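# Balance a wheel by shifting tyre weights, lever held down

## Task

Push the balancer's lever down so the wheel is released. Then move the two weights around on the tyre until the bubble in the hub's spirit level rests entirely within the ring marked on that level. At the end the lever must still be down and both weights must sit wholly on the tyre, and all of this must stay that way without the robot holding anything. Finally open the grippers and pull the arms away.

## Robot and tools

Robot: two arms, left_arm and right_arm, mounted facing each other across a table. Each ends in a parallel gripper. The names are just labels, not sides of any picture.

Frame: a single scene frame for everything. Origin at the table centre, +z up, table surface at z = +0.020 m. left_arm's base is on the +y side, right_arm's on the -y side. Gripper axes: fingers point along the gripper's +x, and close and open along its y. end_effector_position is the spot between the finger pads, roughly 3 to 4 cm short of the tips. Reported hand positions can be a little off, especially at long reach.

The 16-number row (used by both motion tools): one flat list covering both arms. First left_arm: x, y, z (metres, absolute position in the scene frame), qw, qx, qy, qz (absolute orientation quaternion, w first), then opening. Then the same eight for right_arm. Position plus quaternion is an absolute pose, not an offset. Opening runs -1 to +1: +1 is fully open (0.088 m); empty fingers touch at about -0.80, and anything below that adds nothing. Closing from fully open takes at least about 0.5 s. To grip, command roughly 0.07 below the current grip_measured; a smaller gap grips more gently. Pads push about 34 to 49 N each.

execute_actions(actions): a list of actions run one after another. Each action is a table of up to 15 rows, one row per 1/30 s step; if fewer than 15 rows are given, the last row repeats to fill 15 steps. Every row must have all 16 numbers even when one arm is idle. An action is rejected for both arms if any target lies more than 0.6 m from that gripper's current position along any of its own axes; if the first action fails this (against the latest reported state) or any action is malformed, nothing runs at all. An empty list just returns the current state and images. To keep an arm still or hold its orientation, resend the exact same pose and quaternion each row rather than copying a drifted reading.

move(target, speed, blocking): target is one 16-number row; each gripper travels in a straight line toward its pose, and both finish together. Duration 0.5 to 10 s; anything longer is cut off at 10 s. speed is the top path speed in m/s, 0.002 to 0.5, default 0.25; rotation is limited to twice that in rad/s. Openings are sent at the start. Paths ignore obstacles and the other arm; grippers lag, stray and may exceed speed, more so near full extension. Faster moves and targets set deeper past a contact press harder. blocking=false returns after 0.5 s while the arm keeps going; use wait(0) to check, and until a move ends, other moves and execute_actions are refused (call wait or stop). The result adds a "move:" line: ending state (done, off_target, moving, held, fault), the limits that acted (paced = the pose was clipped; held = a check blocked some steps, after which the arm may surge), and each gripper's distance from its target. If only one arm is named, the other finished fine.

wait(seconds): 0 to 10 s; arms hold their last command; ends early if a running move finishes. stop(): brakes a running move; needs stopping distance; fingers continue.

zoom_image(camera, region): camera is one of cam_head_left, cam_head_right, cam_high, cam_low, cam_left_wrist, cam_right_wrist; region is [x0, y0, x1, y1] in pixels, top-left origin, at most 504 by 504. Useful for reading the bubble against the ring.

finished_scene(scene): give the current scene's number to end it; irreversible. The goal must already hold and stay held.

Controller behaviour: each step, the commanded pose is limited to 70 mm and 16 degrees from the measured pose, then solved by damped IK, position taking priority over orientation. After an action the arm stops at its last clipped pose, so far targets need further commands. "Hand target" lines show what the controller is currently driving toward. Joint friction can leave the gripper short or slightly tilted; check pose after each move and correct tilt. "pose unreachable" means a clearance check altered or blocked that arm's command.

Results: a state line per arm with position, quaternion and velocities; grip_measured (finger opening on the command scale, may be off by about 1 mm and reads up to about 3 mm narrow when squeezing something hard); joint positions (last value is opening in metres); camera images, all 504x504.

Hazards: torque at a joint's load limit (waist 17.8, shoulder 22, elbow 22, wrist pitch 5.8, wrist yaw 5.78, wrist roll 5.42 N m, including carried weight) freezes that arm for 10 s and drops the rest of the call. Long holding under load heats motors: warning from 50 °C, forced hold at 95 °C, and possible power loss making the arm go limp. Do not let the arms collide or push each other. Do not knock or drop anything off the table. Avoid slams, slips and heavy pushing. Expect occasional brief tugs on held parts or nudges to loose objects. Finish by releasing everything and retracting both arms clear.

Each tool is called by a JSON object that holds its "fn" and its "kwargs".

## Session

{"fn": "execute_actions", "kwargs": {"actions": []}}

Scene clock: 0.00 s.
left_arm: end_effector_position=(+0.1621, +0.3289, +0.1515) grip_measured=+1.000 end_effector_quat_wxyz=(+0.183, +0.626, +0.190, -0.734) end_effector_velocity=(-0.001, +0.002, +0.001) end_effector_angular_velocity=(+0.008, -0.002, +0.004) | right_arm: end_effector_position=(+0.2986, -0.3508, +0.1541) grip_measured=+0.992 end_effector_quat_wxyz=(+0.845, -0.287, -0.015, +0.451) end_effector_velocity=(-0.002, -0.002, -0.002) end_effector_angular_velocity=(-0.004, +0.007, +0.001)
Joint positions: left_arm=[ 0.5    1.349  0.592 -0.919  0.112  1.991  0.088] | right_arm=[-1.369  1.856  0.126  1.416 -0.716 -0.749  0.088]
Joint velocities: left_arm=[-0.002 -0.007 -0.002 -0.007 -0.007 -0.007  0.   ] | right_arm=[-0.007 -0.002 -0.007 -0.007 -0.007 -0.007 -0.   ]
Heat: left arm: hottest shoulder 34 °C (+0.0 °C/min); right arm: hottest elbow 34 °C (+0.0 °C/min).
Hand target (left_arm): +0.162, +0.329, +0.152; +0.183, +0.626, +0.190, -0.734
Hand target (right_arm): +0.299, -0.351, +0.154; +0.845, -0.287, -0.015, +0.451
camera_calibration (this result's frames):
cam_left_wrist: T_world_to_cam=[[-0.539109, 0.840709, 0.0506931, -0.192924], [0.830147, 0.520248, 0.200493, -0.312751], [0.142183, 0.150171, -0.978383, 0.152034], [0, 0, 0, 1]] pos_world=[0.134006, 0.302069, 0.221231]
cam_right_wrist: T_world_to_cam=[[0.79399, -0.420647, 0.438903, -0.437888], [-0.00488833, -0.726356, -0.687301, -0.120366], [0.607911, 0.543565, -0.578776, 0.171312], [0, 0, 0, 1]] pos_world=[0.242948, -0.364744, 0.208613]

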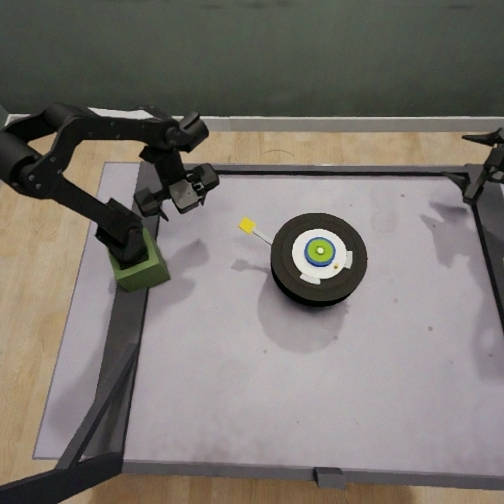

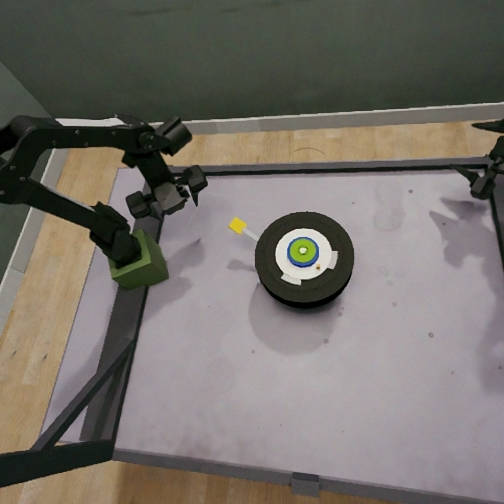

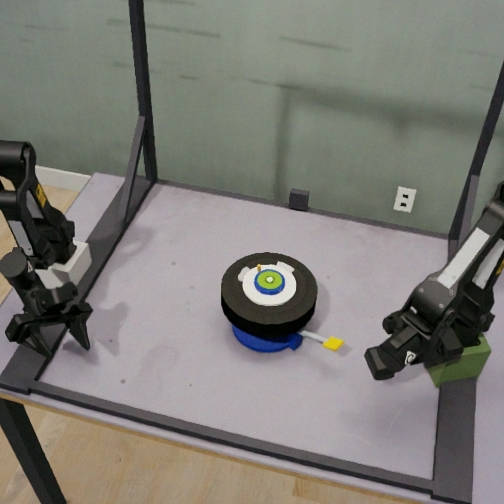

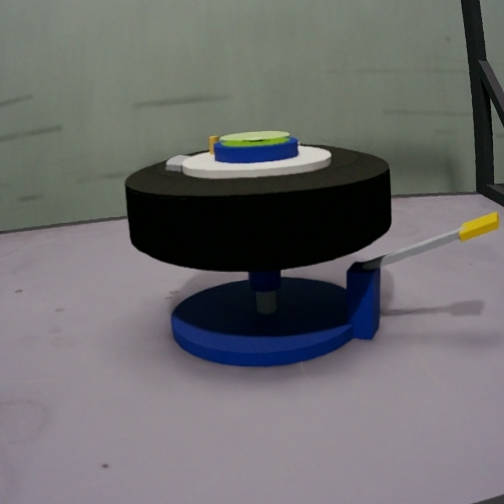

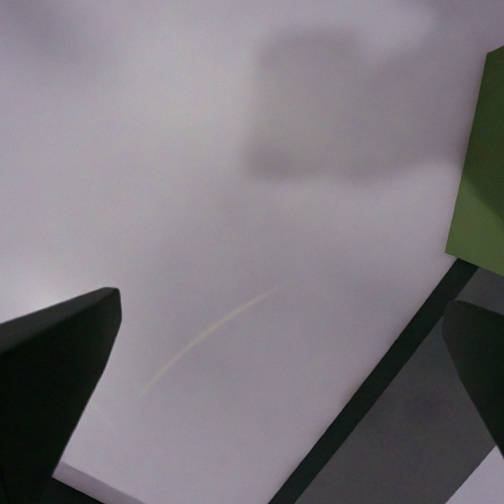

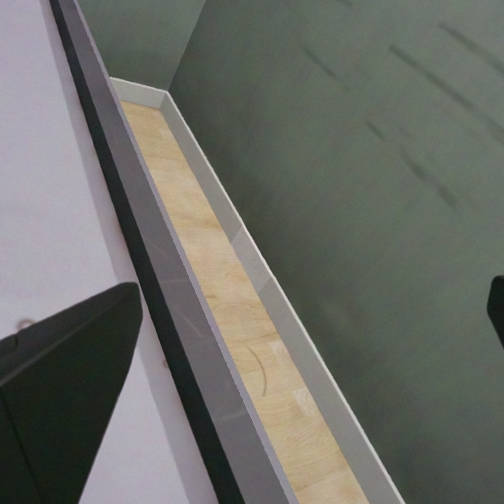

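{"fn": "move", "kwargs": {"target": [0.125,0.178,0.2,0.354,0.612,0.354,-0.612,-1,0.299,-0.351,0.154,0.845,-0.287,-0.015,0.451,1]}}

{"fn": "move", "kwargs": {"target": [0.13,0.188,0.1,0.354,0.612,0.354,-0.612,-1,0.299,-0.351,0.154,0.845,-0.287,-0.015,0.451,1], "speed": 0.06}}

{"fn": "wait", "kwargs": {"seconds": 3}}

{"fn": "zoom_image", "kwargs": {"camera": "cam_head_left", "region": [262,200,377,315]}}

Scene clock: 10.63 s.
left_arm: end_effector_position=(+0.1259, +0.1819, +0.1990) grip_measured=-0.795 end_effector_quat_wxyz=(+0.352, +0.615, +0.354, -0.610) end_effector_velocity=(+0.001, +0.000, +0.002) end_effector_angular_velocity=(+0.018, -0.017, -0.000) | right_arm: end_effector_position=(+0.2986, -0.3508, +0.1541) grip_measured=+0.992 end_effector_quat_wxyz=(+0.845, -0.287, -0.015, +0.451) end_effector_velocity=(-0.004, +0.003, -0.000) end_effector_angular_velocity=(+0.010, +0.014, +0.022)
Joint positions: left_arm=[-0.137  1.602  1.033 -1.006 -0.006  0.838  0.   ] | right_arm=[-1.369  1.856  0.126  1.416 -0.716 -0.749  0.088]
Joint velocities: left_arm=[-0.007  0.007  0.017 -0.022 -0.022 -0.007 -0.   ] | right_arm=[ 0.002 -0.002 -0.002 -0.007 -0.022  0.007 -0.   ]
Heat: left arm: hottest shoulder 34 °C (+0.0 °C/min); right arm: hottest elbow 34 °C (+0.0 °C/min).
Hand target (left_arm): +0.126, +0.179, +0.199; +0.353, +0.616, +0.355, -0.608
Hand target (right_arm): +0.299, -0.351, +0.154; +0.845, -0.287, -0.015, +0.451
Off the commanded pose (left_arm): 0.004 m, 0 deg.
Off the commanded pose (right_arm): 0.000 m, 0 deg.
move: done
camera_calibration (this result's frames):
cam_left_wrist: T_world_to_cam=[[-0.883665, 0.468077, -0.00639363, 0.0312757], [0.437347, 0.830366, 0.345282, -0.251446], [0.166928, 0.302318, -0.938477, 0.186982], [0, 0, 0, 1]] pos_world=[0.106394, 0.137625, 0.262498]
cam_right_wrist: T_world_to_cam=[[0.79399, -0.420647, 0.438903, -0.437888], [-0.00488833, -0.726356, -0.687301, -0.120366], [0.607911, 0.543565, -0.578776, 0.171312], [0, 0, 0, 1]] pos_world=[0.242948, -0.364744, 0.208613]

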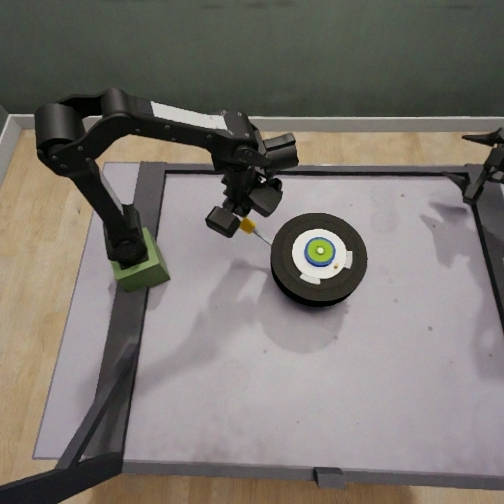

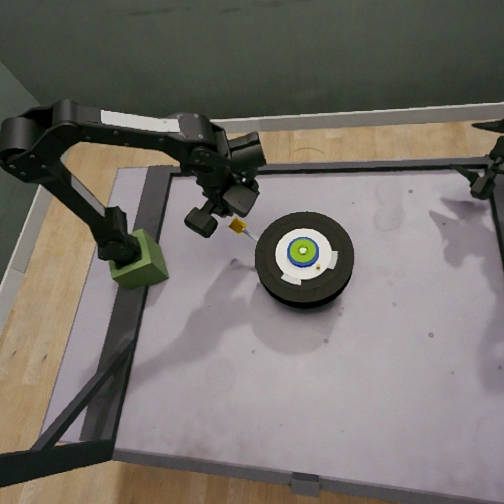

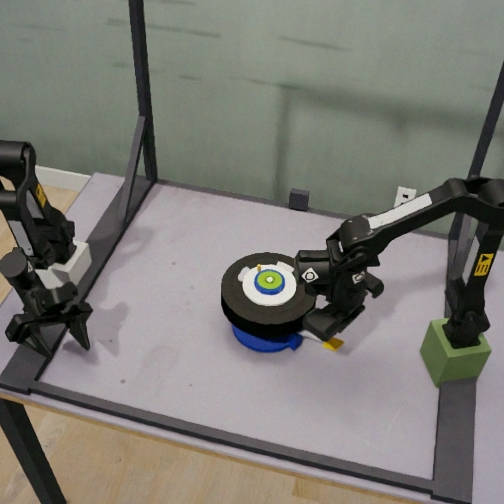

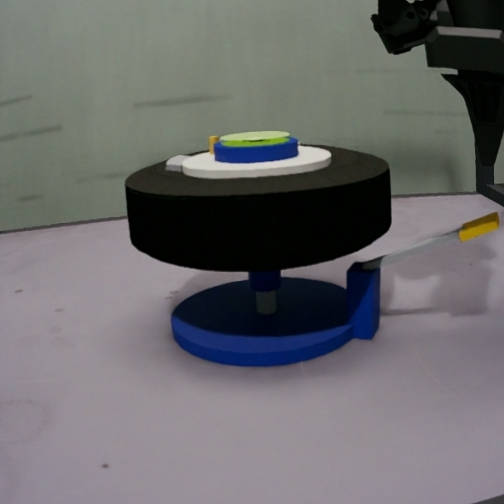

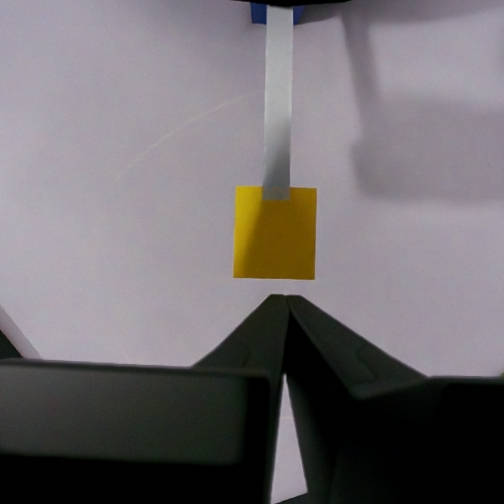

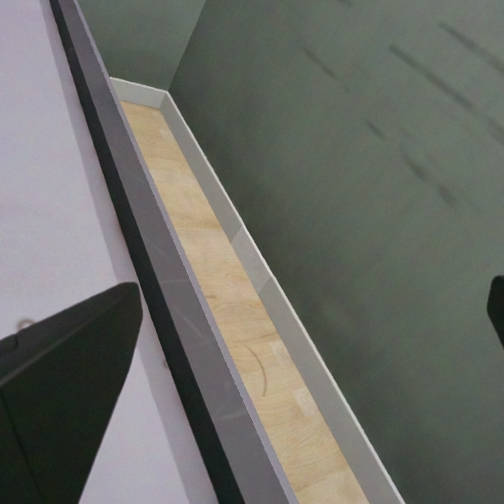

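Scene clock: 12.67 s.
left_arm: end_effector_position=(+0.1306, +0.1852, +0.1046) grip_measured=-0.795 end_effector_quat_wxyz=(+0.360, +0.612, +0.348, -0.612) end_effector_velocity=(+0.002, +0.000, -0.001) end_effector_angular_velocity=(+0.000, -0.008, +0.010) | right_arm: end_effector_position=(+0.2986, -0.3508, +0.1541) grip_measured=+0.992 end_effector_quat_wxyz=(+0.845, -0.287, -0.015, +0.451) end_effector_velocity=(-0.000, -0.002, -0.003) end_effector_angular_velocity=(-0.009, +0.006, -0.008)
Joint positions: left_arm=[-0.115  1.78   0.8   -0.574 -0.004  0.857  0.   ] | right_arm=[-1.369  1.856  0.126  1.416 -0.716 -0.749  0.088]
Joint velocities: left_arm=[ 0.002  0.002 -0.002  0.007 -0.007 -0.007 -0.   ] | right_arm=[-0.002  0.002 -0.002 -0.007  0.007 -0.007 -0.   ]
Heat: left arm: hottest shoulder 34 °C (+0.0 °C/min); right arm: hottest elbow 34 °C (+0.0 °C/min).
Hand target (left_arm): +0.129, +0.189, +0.100; +0.354, +0.612, +0.354, -0.612
Hand target (right_arm): +0.299, -0.351, +0.154; +0.845, -0.287, -0.015, +0.451
Off the commanded pose (left_arm): 0.005 m, 1 deg.
Off the commanded pose (right_arm): 0.000 m, 0 deg.
move: done
camera_calibration (this result's frames):
cam_left_wrist: T_world_to_cam=[[-0.884853, 0.465487, -0.0189149, 0.0351773], [0.433741, 0.837963, 0.33119, -0.223173], [0.170014, 0.28485, -0.943375, 0.0999131], [0, 0, 0, 1]] pos_world=[0.110939, 0.142176, 0.168833]
cam_right_wrist: T_world_to_cam=[[0.79399, -0.420647, 0.438903, -0.437888], [-0.00488833, -0.726356, -0.687301, -0.120366], [0.607911, 0.543565, -0.578776, 0.171312], [0, 0, 0, 1]] pos_world=[0.242948, -0.364744, 0.208613]

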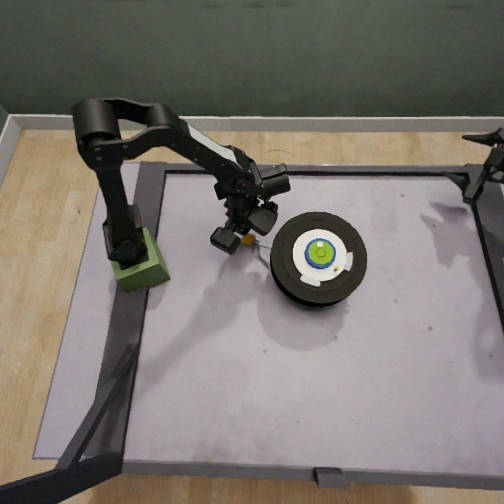

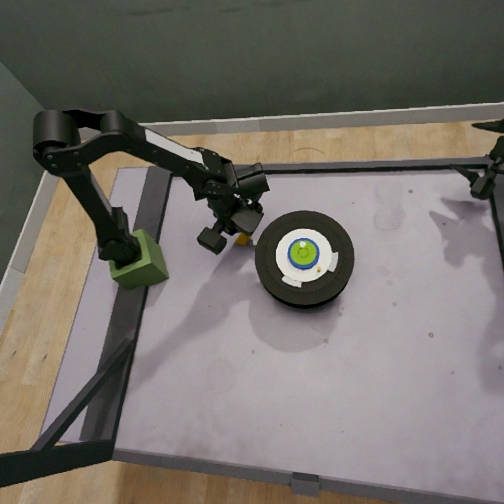

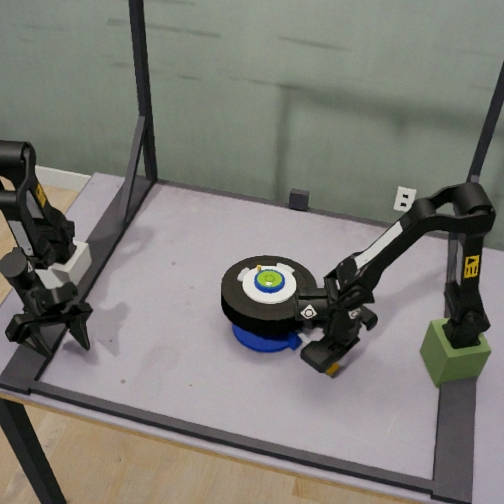

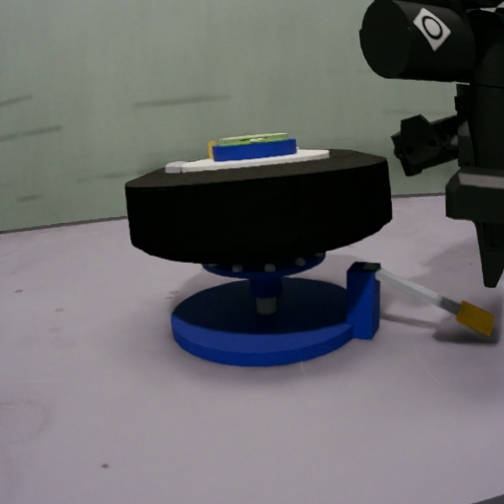

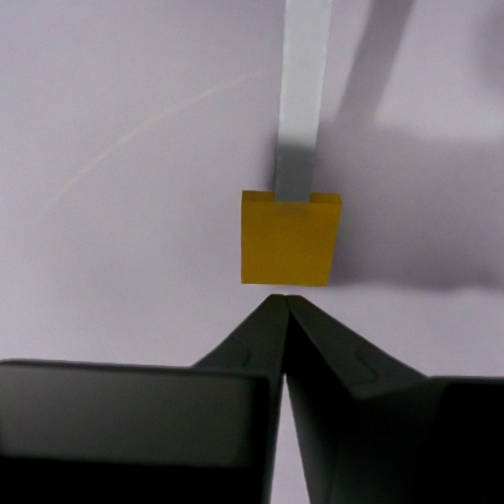

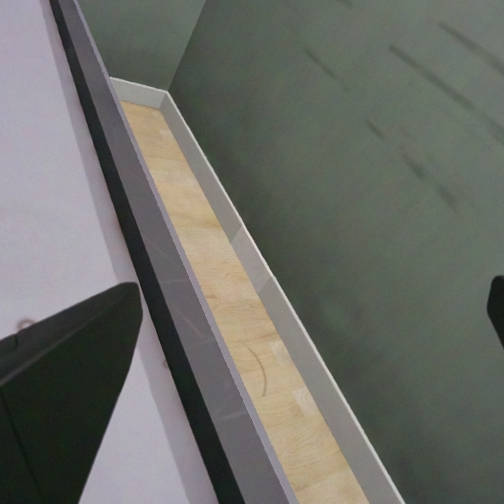

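Scene clock: 15.67 s.
left_arm: end_effector_position=(+0.1306, +0.1852, +0.1043) grip_measured=-0.795 end_effector_quat_wxyz=(+0.360, +0.612, +0.348, -0.612) end_effector_velocity=(-0.001, +0.003, -0.001) end_effector_angular_velocity=(+0.014, -0.003, +0.005) | right_arm: end_effector_position=(+0.2986, -0.3508, +0.1541) grip_measured=+0.992 end_effector_quat_wxyz=(+0.845, -0.287, -0.015, +0.451) end_effector_velocity=(-0.004, +0.003, -0.000) end_effector_angular_velocity=(+0.001, +0.003, +0.025)
Joint positions: left_arm=[-0.115  1.781  0.799 -0.573 -0.004  0.857  0.   ] | right_arm=[-1.369  1.856  0.126  1.416 -0.716 -0.749  0.088]
Joint velocities: left_arm=[-0.002  0.002 -0.002 -0.007 -0.007 -0.007  0.   ] | right_arm=[ 0.002 -0.002 -0.002 -0.007 -0.022 -0.007 -0.   ]
Heat: left arm: hottest shoulder 34 °C (+0.0 °C/min); right arm: hottest elbow 34 °C (+0.0 °C/min).
Hand target (left_arm): +0.129, +0.189, +0.100; +0.354, +0.612, +0.354, -0.612
Hand target (right_arm): +0.299, -0.351, +0.154; +0.845, -0.287, -0.015, +0.451
Off the commanded pose (left_arm): 0.005 m, 1 deg.
Off the commanded pose (right_arm): 0.000 m, 0 deg.
wait: 3.00 s; at rest by 0.17 s
camera_calibration (this result's frames):
cam_left_wrist: T_world_to_cam=[[-0.88485, 0.46548, -0.0191937, 0.0352649], [0.433699, 0.838083, 0.330942, -0.223024], [0.170133, 0.28451, -0.943456, 0.0997479], [0, 0, 0, 1]] pos_world=[0.110959, 0.142118, 0.168593]
cam_right_wrist: T_world_to_cam=[[0.79399, -0.420647, 0.438903, -0.437888], [-0.00488833, -0.726356, -0.687301, -0.120366], [0.607911, 0.543565, -0.578776, 0.171312], [0, 0, 0, 1]] pos_world=[0.242948, -0.364744, 0.208613]

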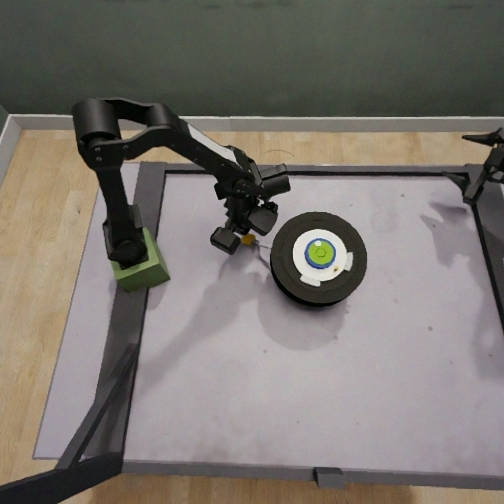

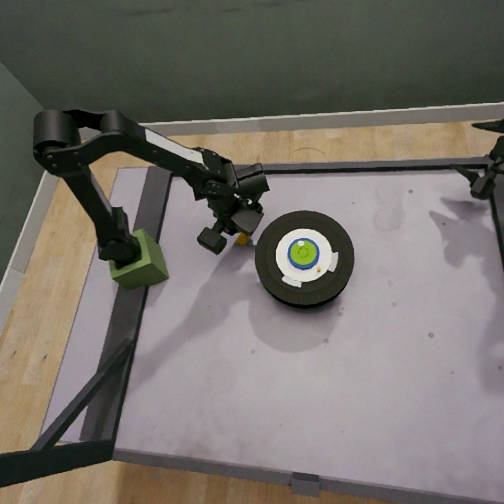

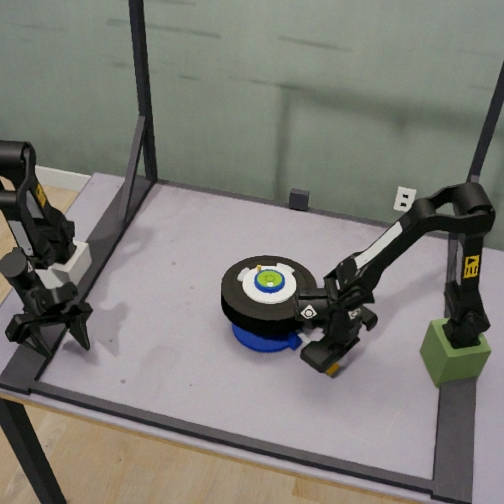

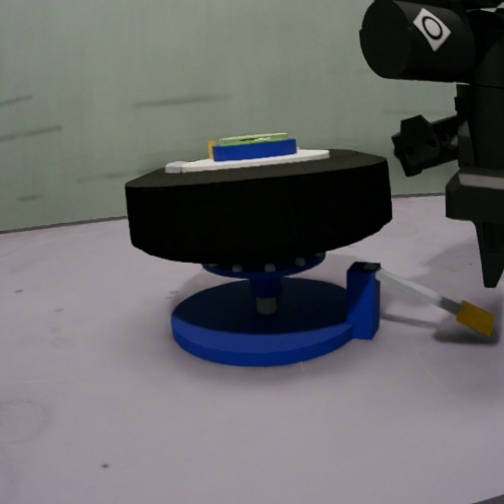

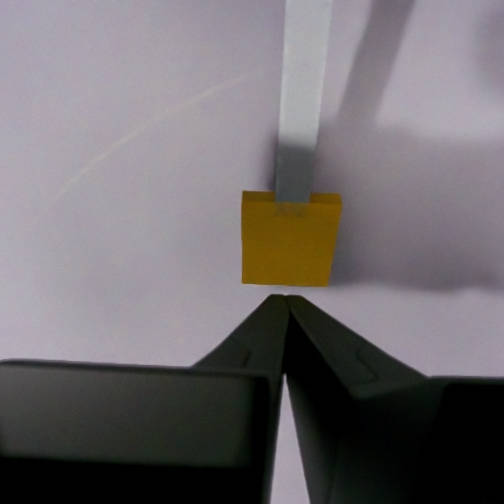

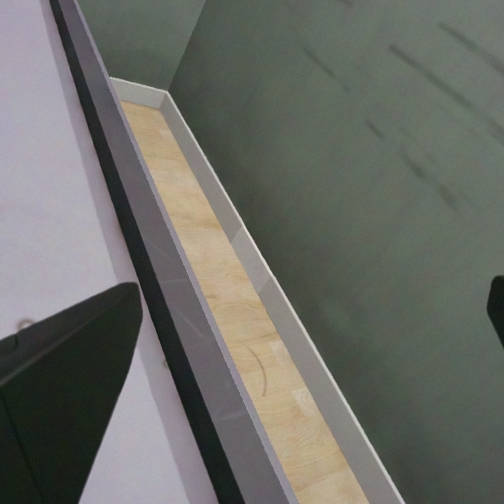

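Region (262, 200, 377, 315) of cam_head_left's 504x504 image, scaled by 4.383, with more detail than that image has.

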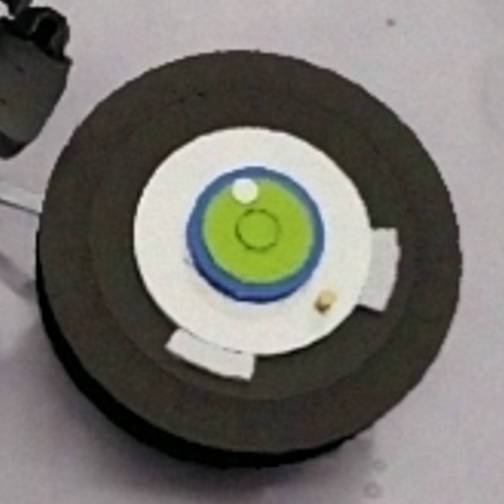

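{"fn": "move", "kwargs": {"target": [0.11,0.17,0.25,0.2,0.678,0.2,-0.678,0.4,0.299,-0.351,0.154,0.845,-0.287,-0.015,0.451,1]}}

{"fn": "move", "kwargs": {"target": [-0.029,0.034,0.23,-0.123,0.696,-0.123,-0.696,0.4,0.299,-0.351,0.154,0.845,-0.287,-0.015,0.451,1], "speed": 0.3}}

{"fn": "move", "kwargs": {"target": [-0.029,0.034,0.2,-0.123,0.696,-0.123,-0.696,0.4,0.299,-0.351,0.154,0.845,-0.287,-0.015,0.451,1], "speed": 0.06}}

Scene clock: 46.83 s.
left_arm: end_effector_position=(+0.1114, +0.1712, +0.2457) grip_measured=+0.398 end_effector_quat_wxyz=(+0.198, +0.679, +0.207, -0.676) end_effector_velocity=(+0.000, -0.000, +0.002) end_effector_angular_velocity=(-0.001, -0.008, +0.019) | right_arm: end_effector_position=(+0.2986, -0.3508, +0.1541) grip_measured=+0.992 end_effector_quat_wxyz=(+0.845, -0.287, -0.015, +0.451) end_effector_velocity=(-0.001, -0.000, -0.001) end_effector_angular_velocity=(-0.003, +0.002, +0.006)
Joint positions: left_arm=[-0.198  1.591  1.213 -1.205 -0.004  1.241  0.058] | right_arm=[-1.369  1.856  0.126  1.416 -0.716 -0.749  0.088]
Joint velocities: left_arm=[-0.002 -0.002  0.007 -0.007 -0.007 -0.022 -0.   ] | right_arm=[-0.002 -0.002 -0.002 -0.007 -0.007 -0.007 -0.   ]
Heat: left arm: hottest shoulder 35 °C (+1.3 °C/min); right arm: hottest elbow 34 °C (+0.0 °C/min).
Hand target (left_arm): +0.111, +0.169, +0.250; +0.200, +0.679, +0.200, -0.678
Hand target (right_arm): +0.299, -0.351, +0.154; +0.845, -0.287, -0.015, +0.451
Off the commanded pose (left_arm): 0.005 m, 1 deg.
Off the commanded pose (right_arm): 0.000 m, 0 deg.
move: done
camera_calibration (this result's frames):
cam_left_wrist: T_world_to_cam=[[-0.580265, 0.814407, 0.00589074, -0.0723232], [0.765179, 0.542684, 0.346403, -0.239936], [0.278916, 0.205513, -0.938067, 0.24048], [0, 0, 0, 1]] pos_world=[0.0745534, 0.139688, 0.309127]
cam_right_wrist: T_world_to_cam=[[0.79399, -0.420647, 0.438903, -0.437888], [-0.00488833, -0.726356, -0.687301, -0.120366], [0.607911, 0.543565, -0.578776, 0.171312], [0, 0, 0, 1]] pos_world=[0.242948, -0.364744, 0.208613]

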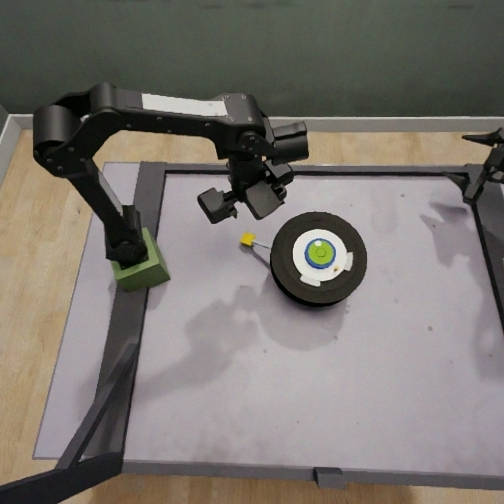

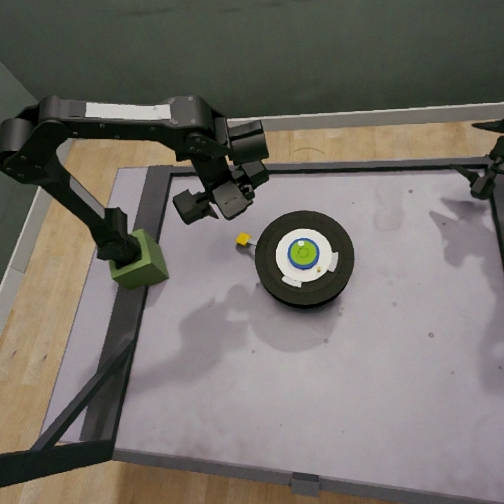

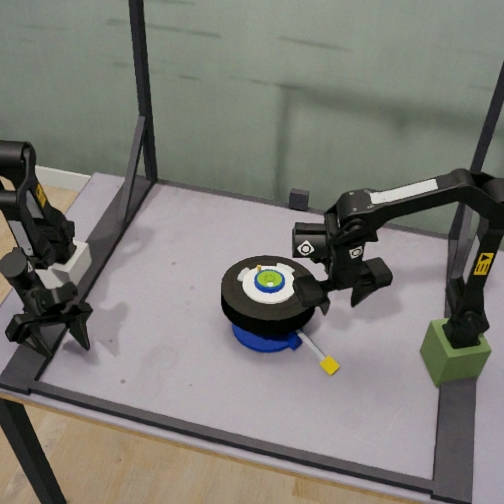

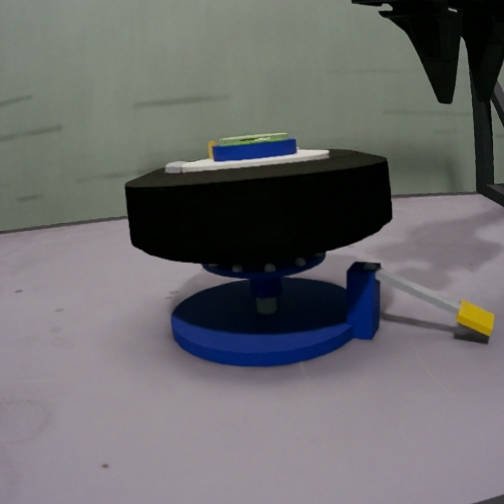

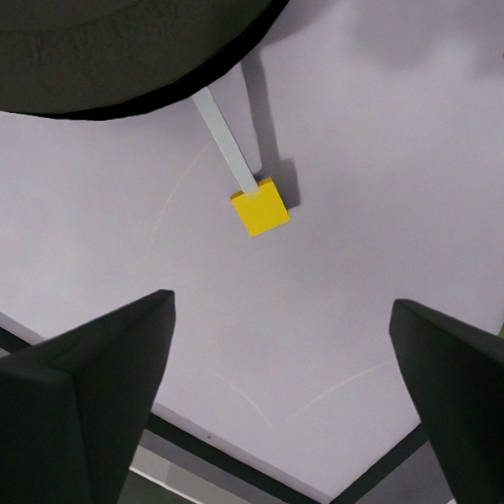

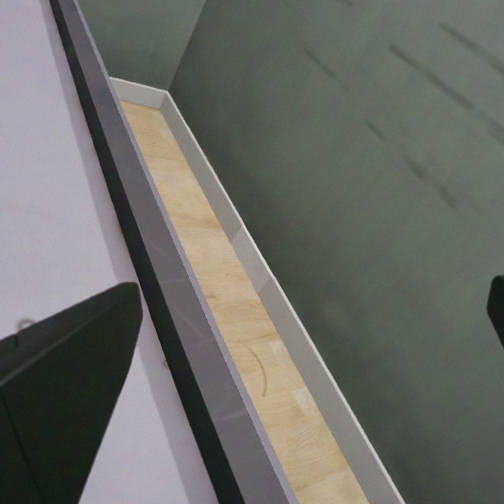

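Scene clock: 48.93 s.
left_arm: end_effector_position=(-0.0277, +0.0369, +0.2323) grip_measured=+0.398 end_effector_quat_wxyz=(-0.119, +0.698, -0.122, -0.695) end_effector_velocity=(+0.000, -0.001, +0.000) end_effector_angular_velocity=(-0.002, -0.022, +0.015) | right_arm: end_effector_position=(+0.2986, -0.3508, +0.1541) grip_measured=+0.992 end_effector_quat_wxyz=(+0.845, -0.287, -0.015, +0.451) end_effector_velocity=(-0.004, +0.003, +0.003) end_effector_angular_velocity=(+0.008, -0.011, +0.034)
Joint positions: left_arm=[-0.627  2.092  1.799 -1.274 -0.004  1.736  0.058] | right_arm=[-1.369  1.856  0.126  1.416 -0.716 -0.749  0.088]
Joint velocities: left_arm=[-0.007  0.007  0.012 -0.007 -0.022 -0.022  0.   ] | right_arm=[-0.002 -0.002 -0.002  0.007 -0.037 -0.007  0.   ]
Heat: left arm: hottest shoulder 35 °C (+1.2 °C/min); right arm: hottest elbow 34 °C (+0.0 °C/min).
Hand target (left_arm): -0.028, +0.035, +0.229; -0.124, +0.699, -0.122, -0.694
Hand target (right_arm): +0.299, -0.351, +0.154; +0.845, -0.287, -0.015, +0.451
Off the commanded pose (left_arm): 0.004 m, 1 deg.
Off the commanded pose (right_arm): 0.000 m, 0 deg.
move: done
camera_calibration (this result's frames):
cam_left_wrist: T_world_to_cam=[[0.300885, 0.953626, -0.00809432, -0.0211109], [0.896742, -0.280028, 0.342692, -0.0210743], [0.324534, -0.110369, -0.939413, 0.307525], [0, 0, 0, 1]] pos_world=[-0.074552, 0.0481718, 0.295944]
cam_right_wrist: T_world_to_cam=[[0.79399, -0.420647, 0.438903, -0.437888], [-0.00488833, -0.726356, -0.687301, -0.120366], [0.607911, 0.543565, -0.578776, 0.171312], [0, 0, 0, 1]] pos_world=[0.242948, -0.364744, 0.208613]

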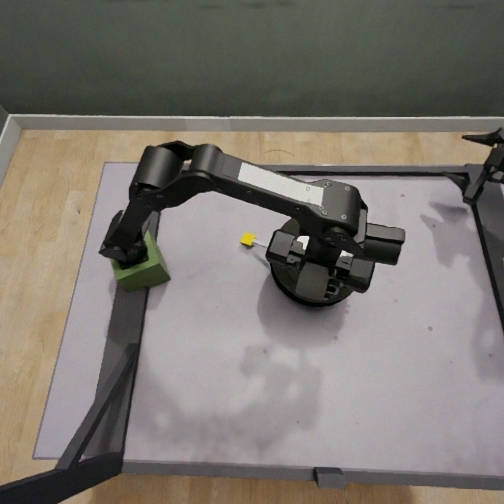

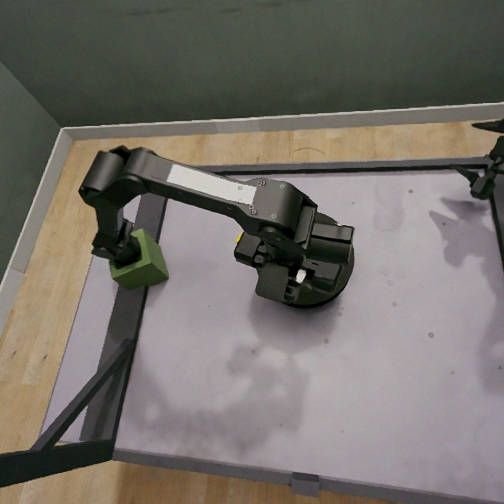

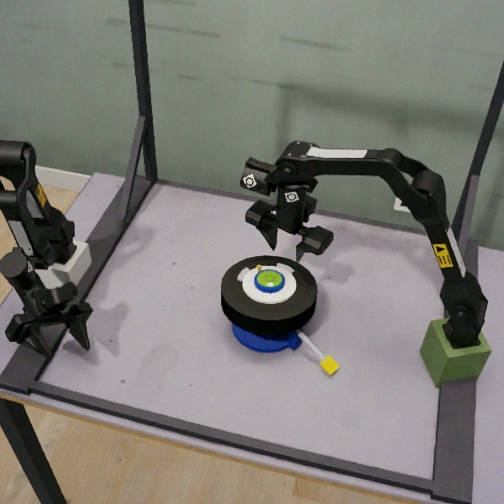

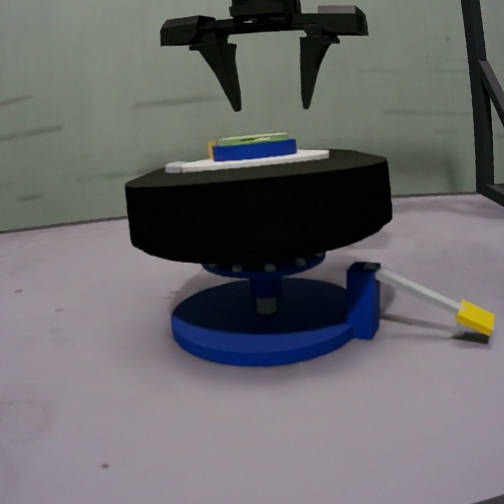

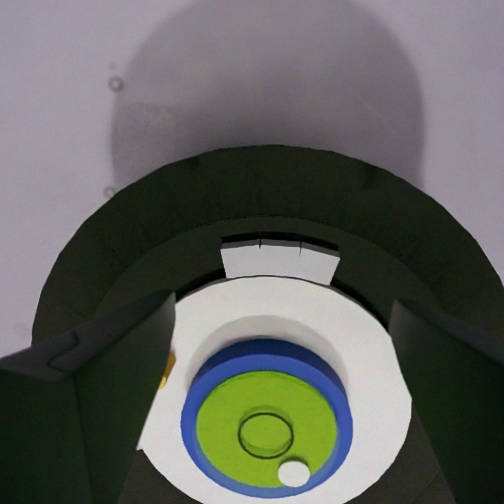

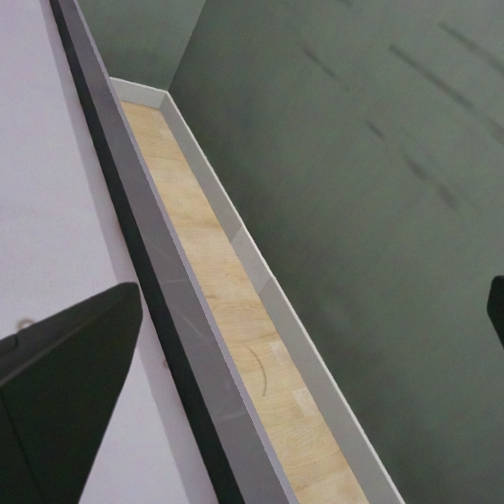

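Scene clock: 49.83 s.
left_arm: end_effector_position=(-0.0286, +0.0320, +0.2075) grip_measured=+0.398 end_effector_quat_wxyz=(-0.114, +0.698, -0.129, -0.695) end_effector_velocity=(-0.000, -0.001, +0.000) end_effector_angular_velocity=(-0.009, -0.006, -0.010) | right_arm: end_effector_position=(+0.2986, -0.3508, +0.1541) grip_measured=+0.992 end_effector_quat_wxyz=(+0.845, -0.287, -0.015, +0.451) end_effector_velocity=(-0.002, +0.001, +0.002) end_effector_angular_velocity=(+0.004, -0.012, +0.020)
Joint positions: left_arm=[-0.627  2.108  1.725 -1.168 -0.004  1.739  0.058] | right_arm=[-1.369  1.856  0.126  1.416 -0.716 -0.749  0.088]
Joint velocities: left_arm=[-0.002 -0.002 -0.002  0.007 -0.007  0.007 -0.   ] | right_arm=[-0.002 -0.002 -0.002  0.007 -0.022 -0.007 -0.   ]
Heat: left arm: hottest shoulder 35 °C (+1.2 °C/min); right arm: hottest elbow 34 °C (+0.0 °C/min).
Hand target (left_arm): -0.029, +0.034, +0.200; -0.123, +0.696, -0.123, -0.696
Hand target (right_arm): +0.299, -0.351, +0.154; +0.845, -0.287, -0.015, +0.451
Off the commanded pose (left_arm): 0.008 m, 1 deg.
Off the commanded pose (right_arm): 0.000 m, 0 deg.
move: done
camera_calibration (this result's frames):
cam_left_wrist: T_world_to_cam=[[0.303383, 0.952558, -0.024343, -0.0128659], [0.896981, -0.276876, 0.344623, -0.0136661], [0.321534, -0.126388, -0.938425, 0.28421], [0, 0, 0, 1]] pos_world=[-0.0752217, 0.0443926, 0.271107]
cam_right_wrist: T_world_to_cam=[[0.79399, -0.420647, 0.438903, -0.437888], [-0.00488833, -0.726356, -0.687301, -0.120366], [0.607911, 0.543565, -0.578776, 0.171312], [0, 0, 0, 1]] pos_world=[0.242948, -0.364744, 0.208613]

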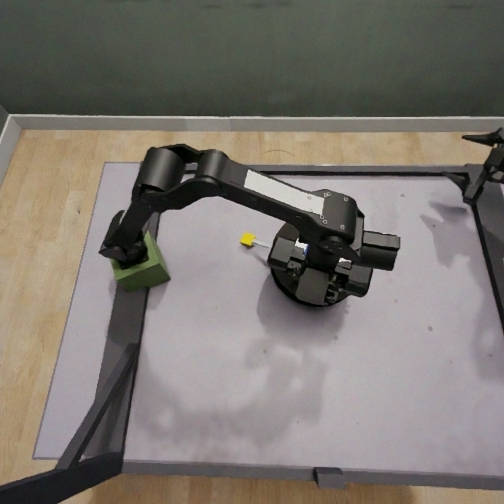

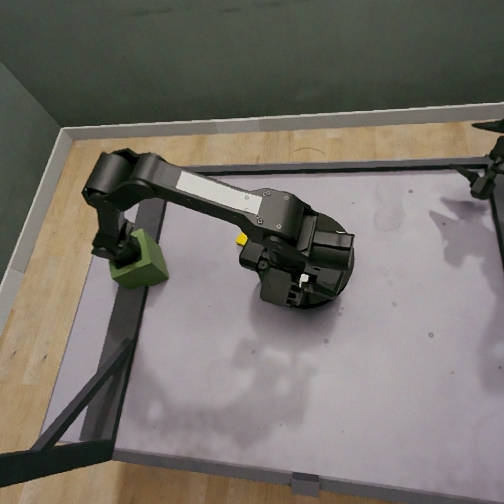

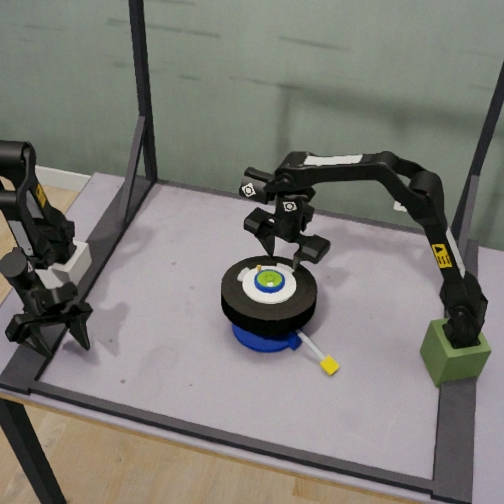

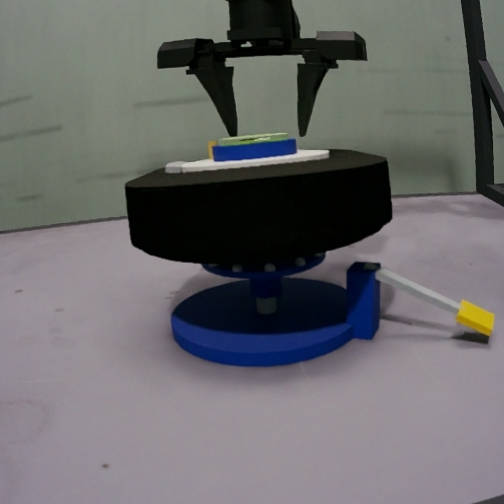

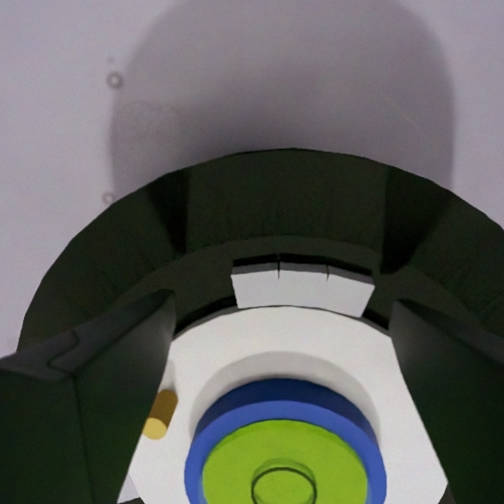

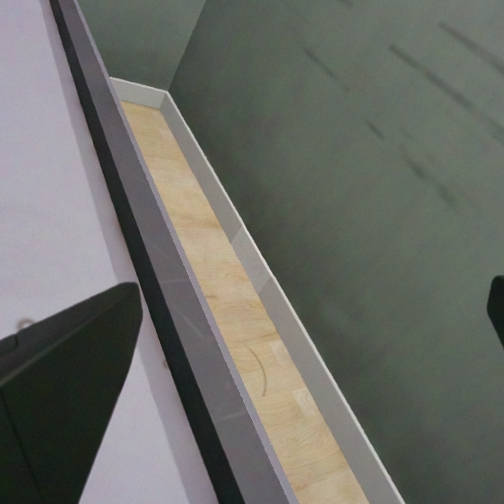

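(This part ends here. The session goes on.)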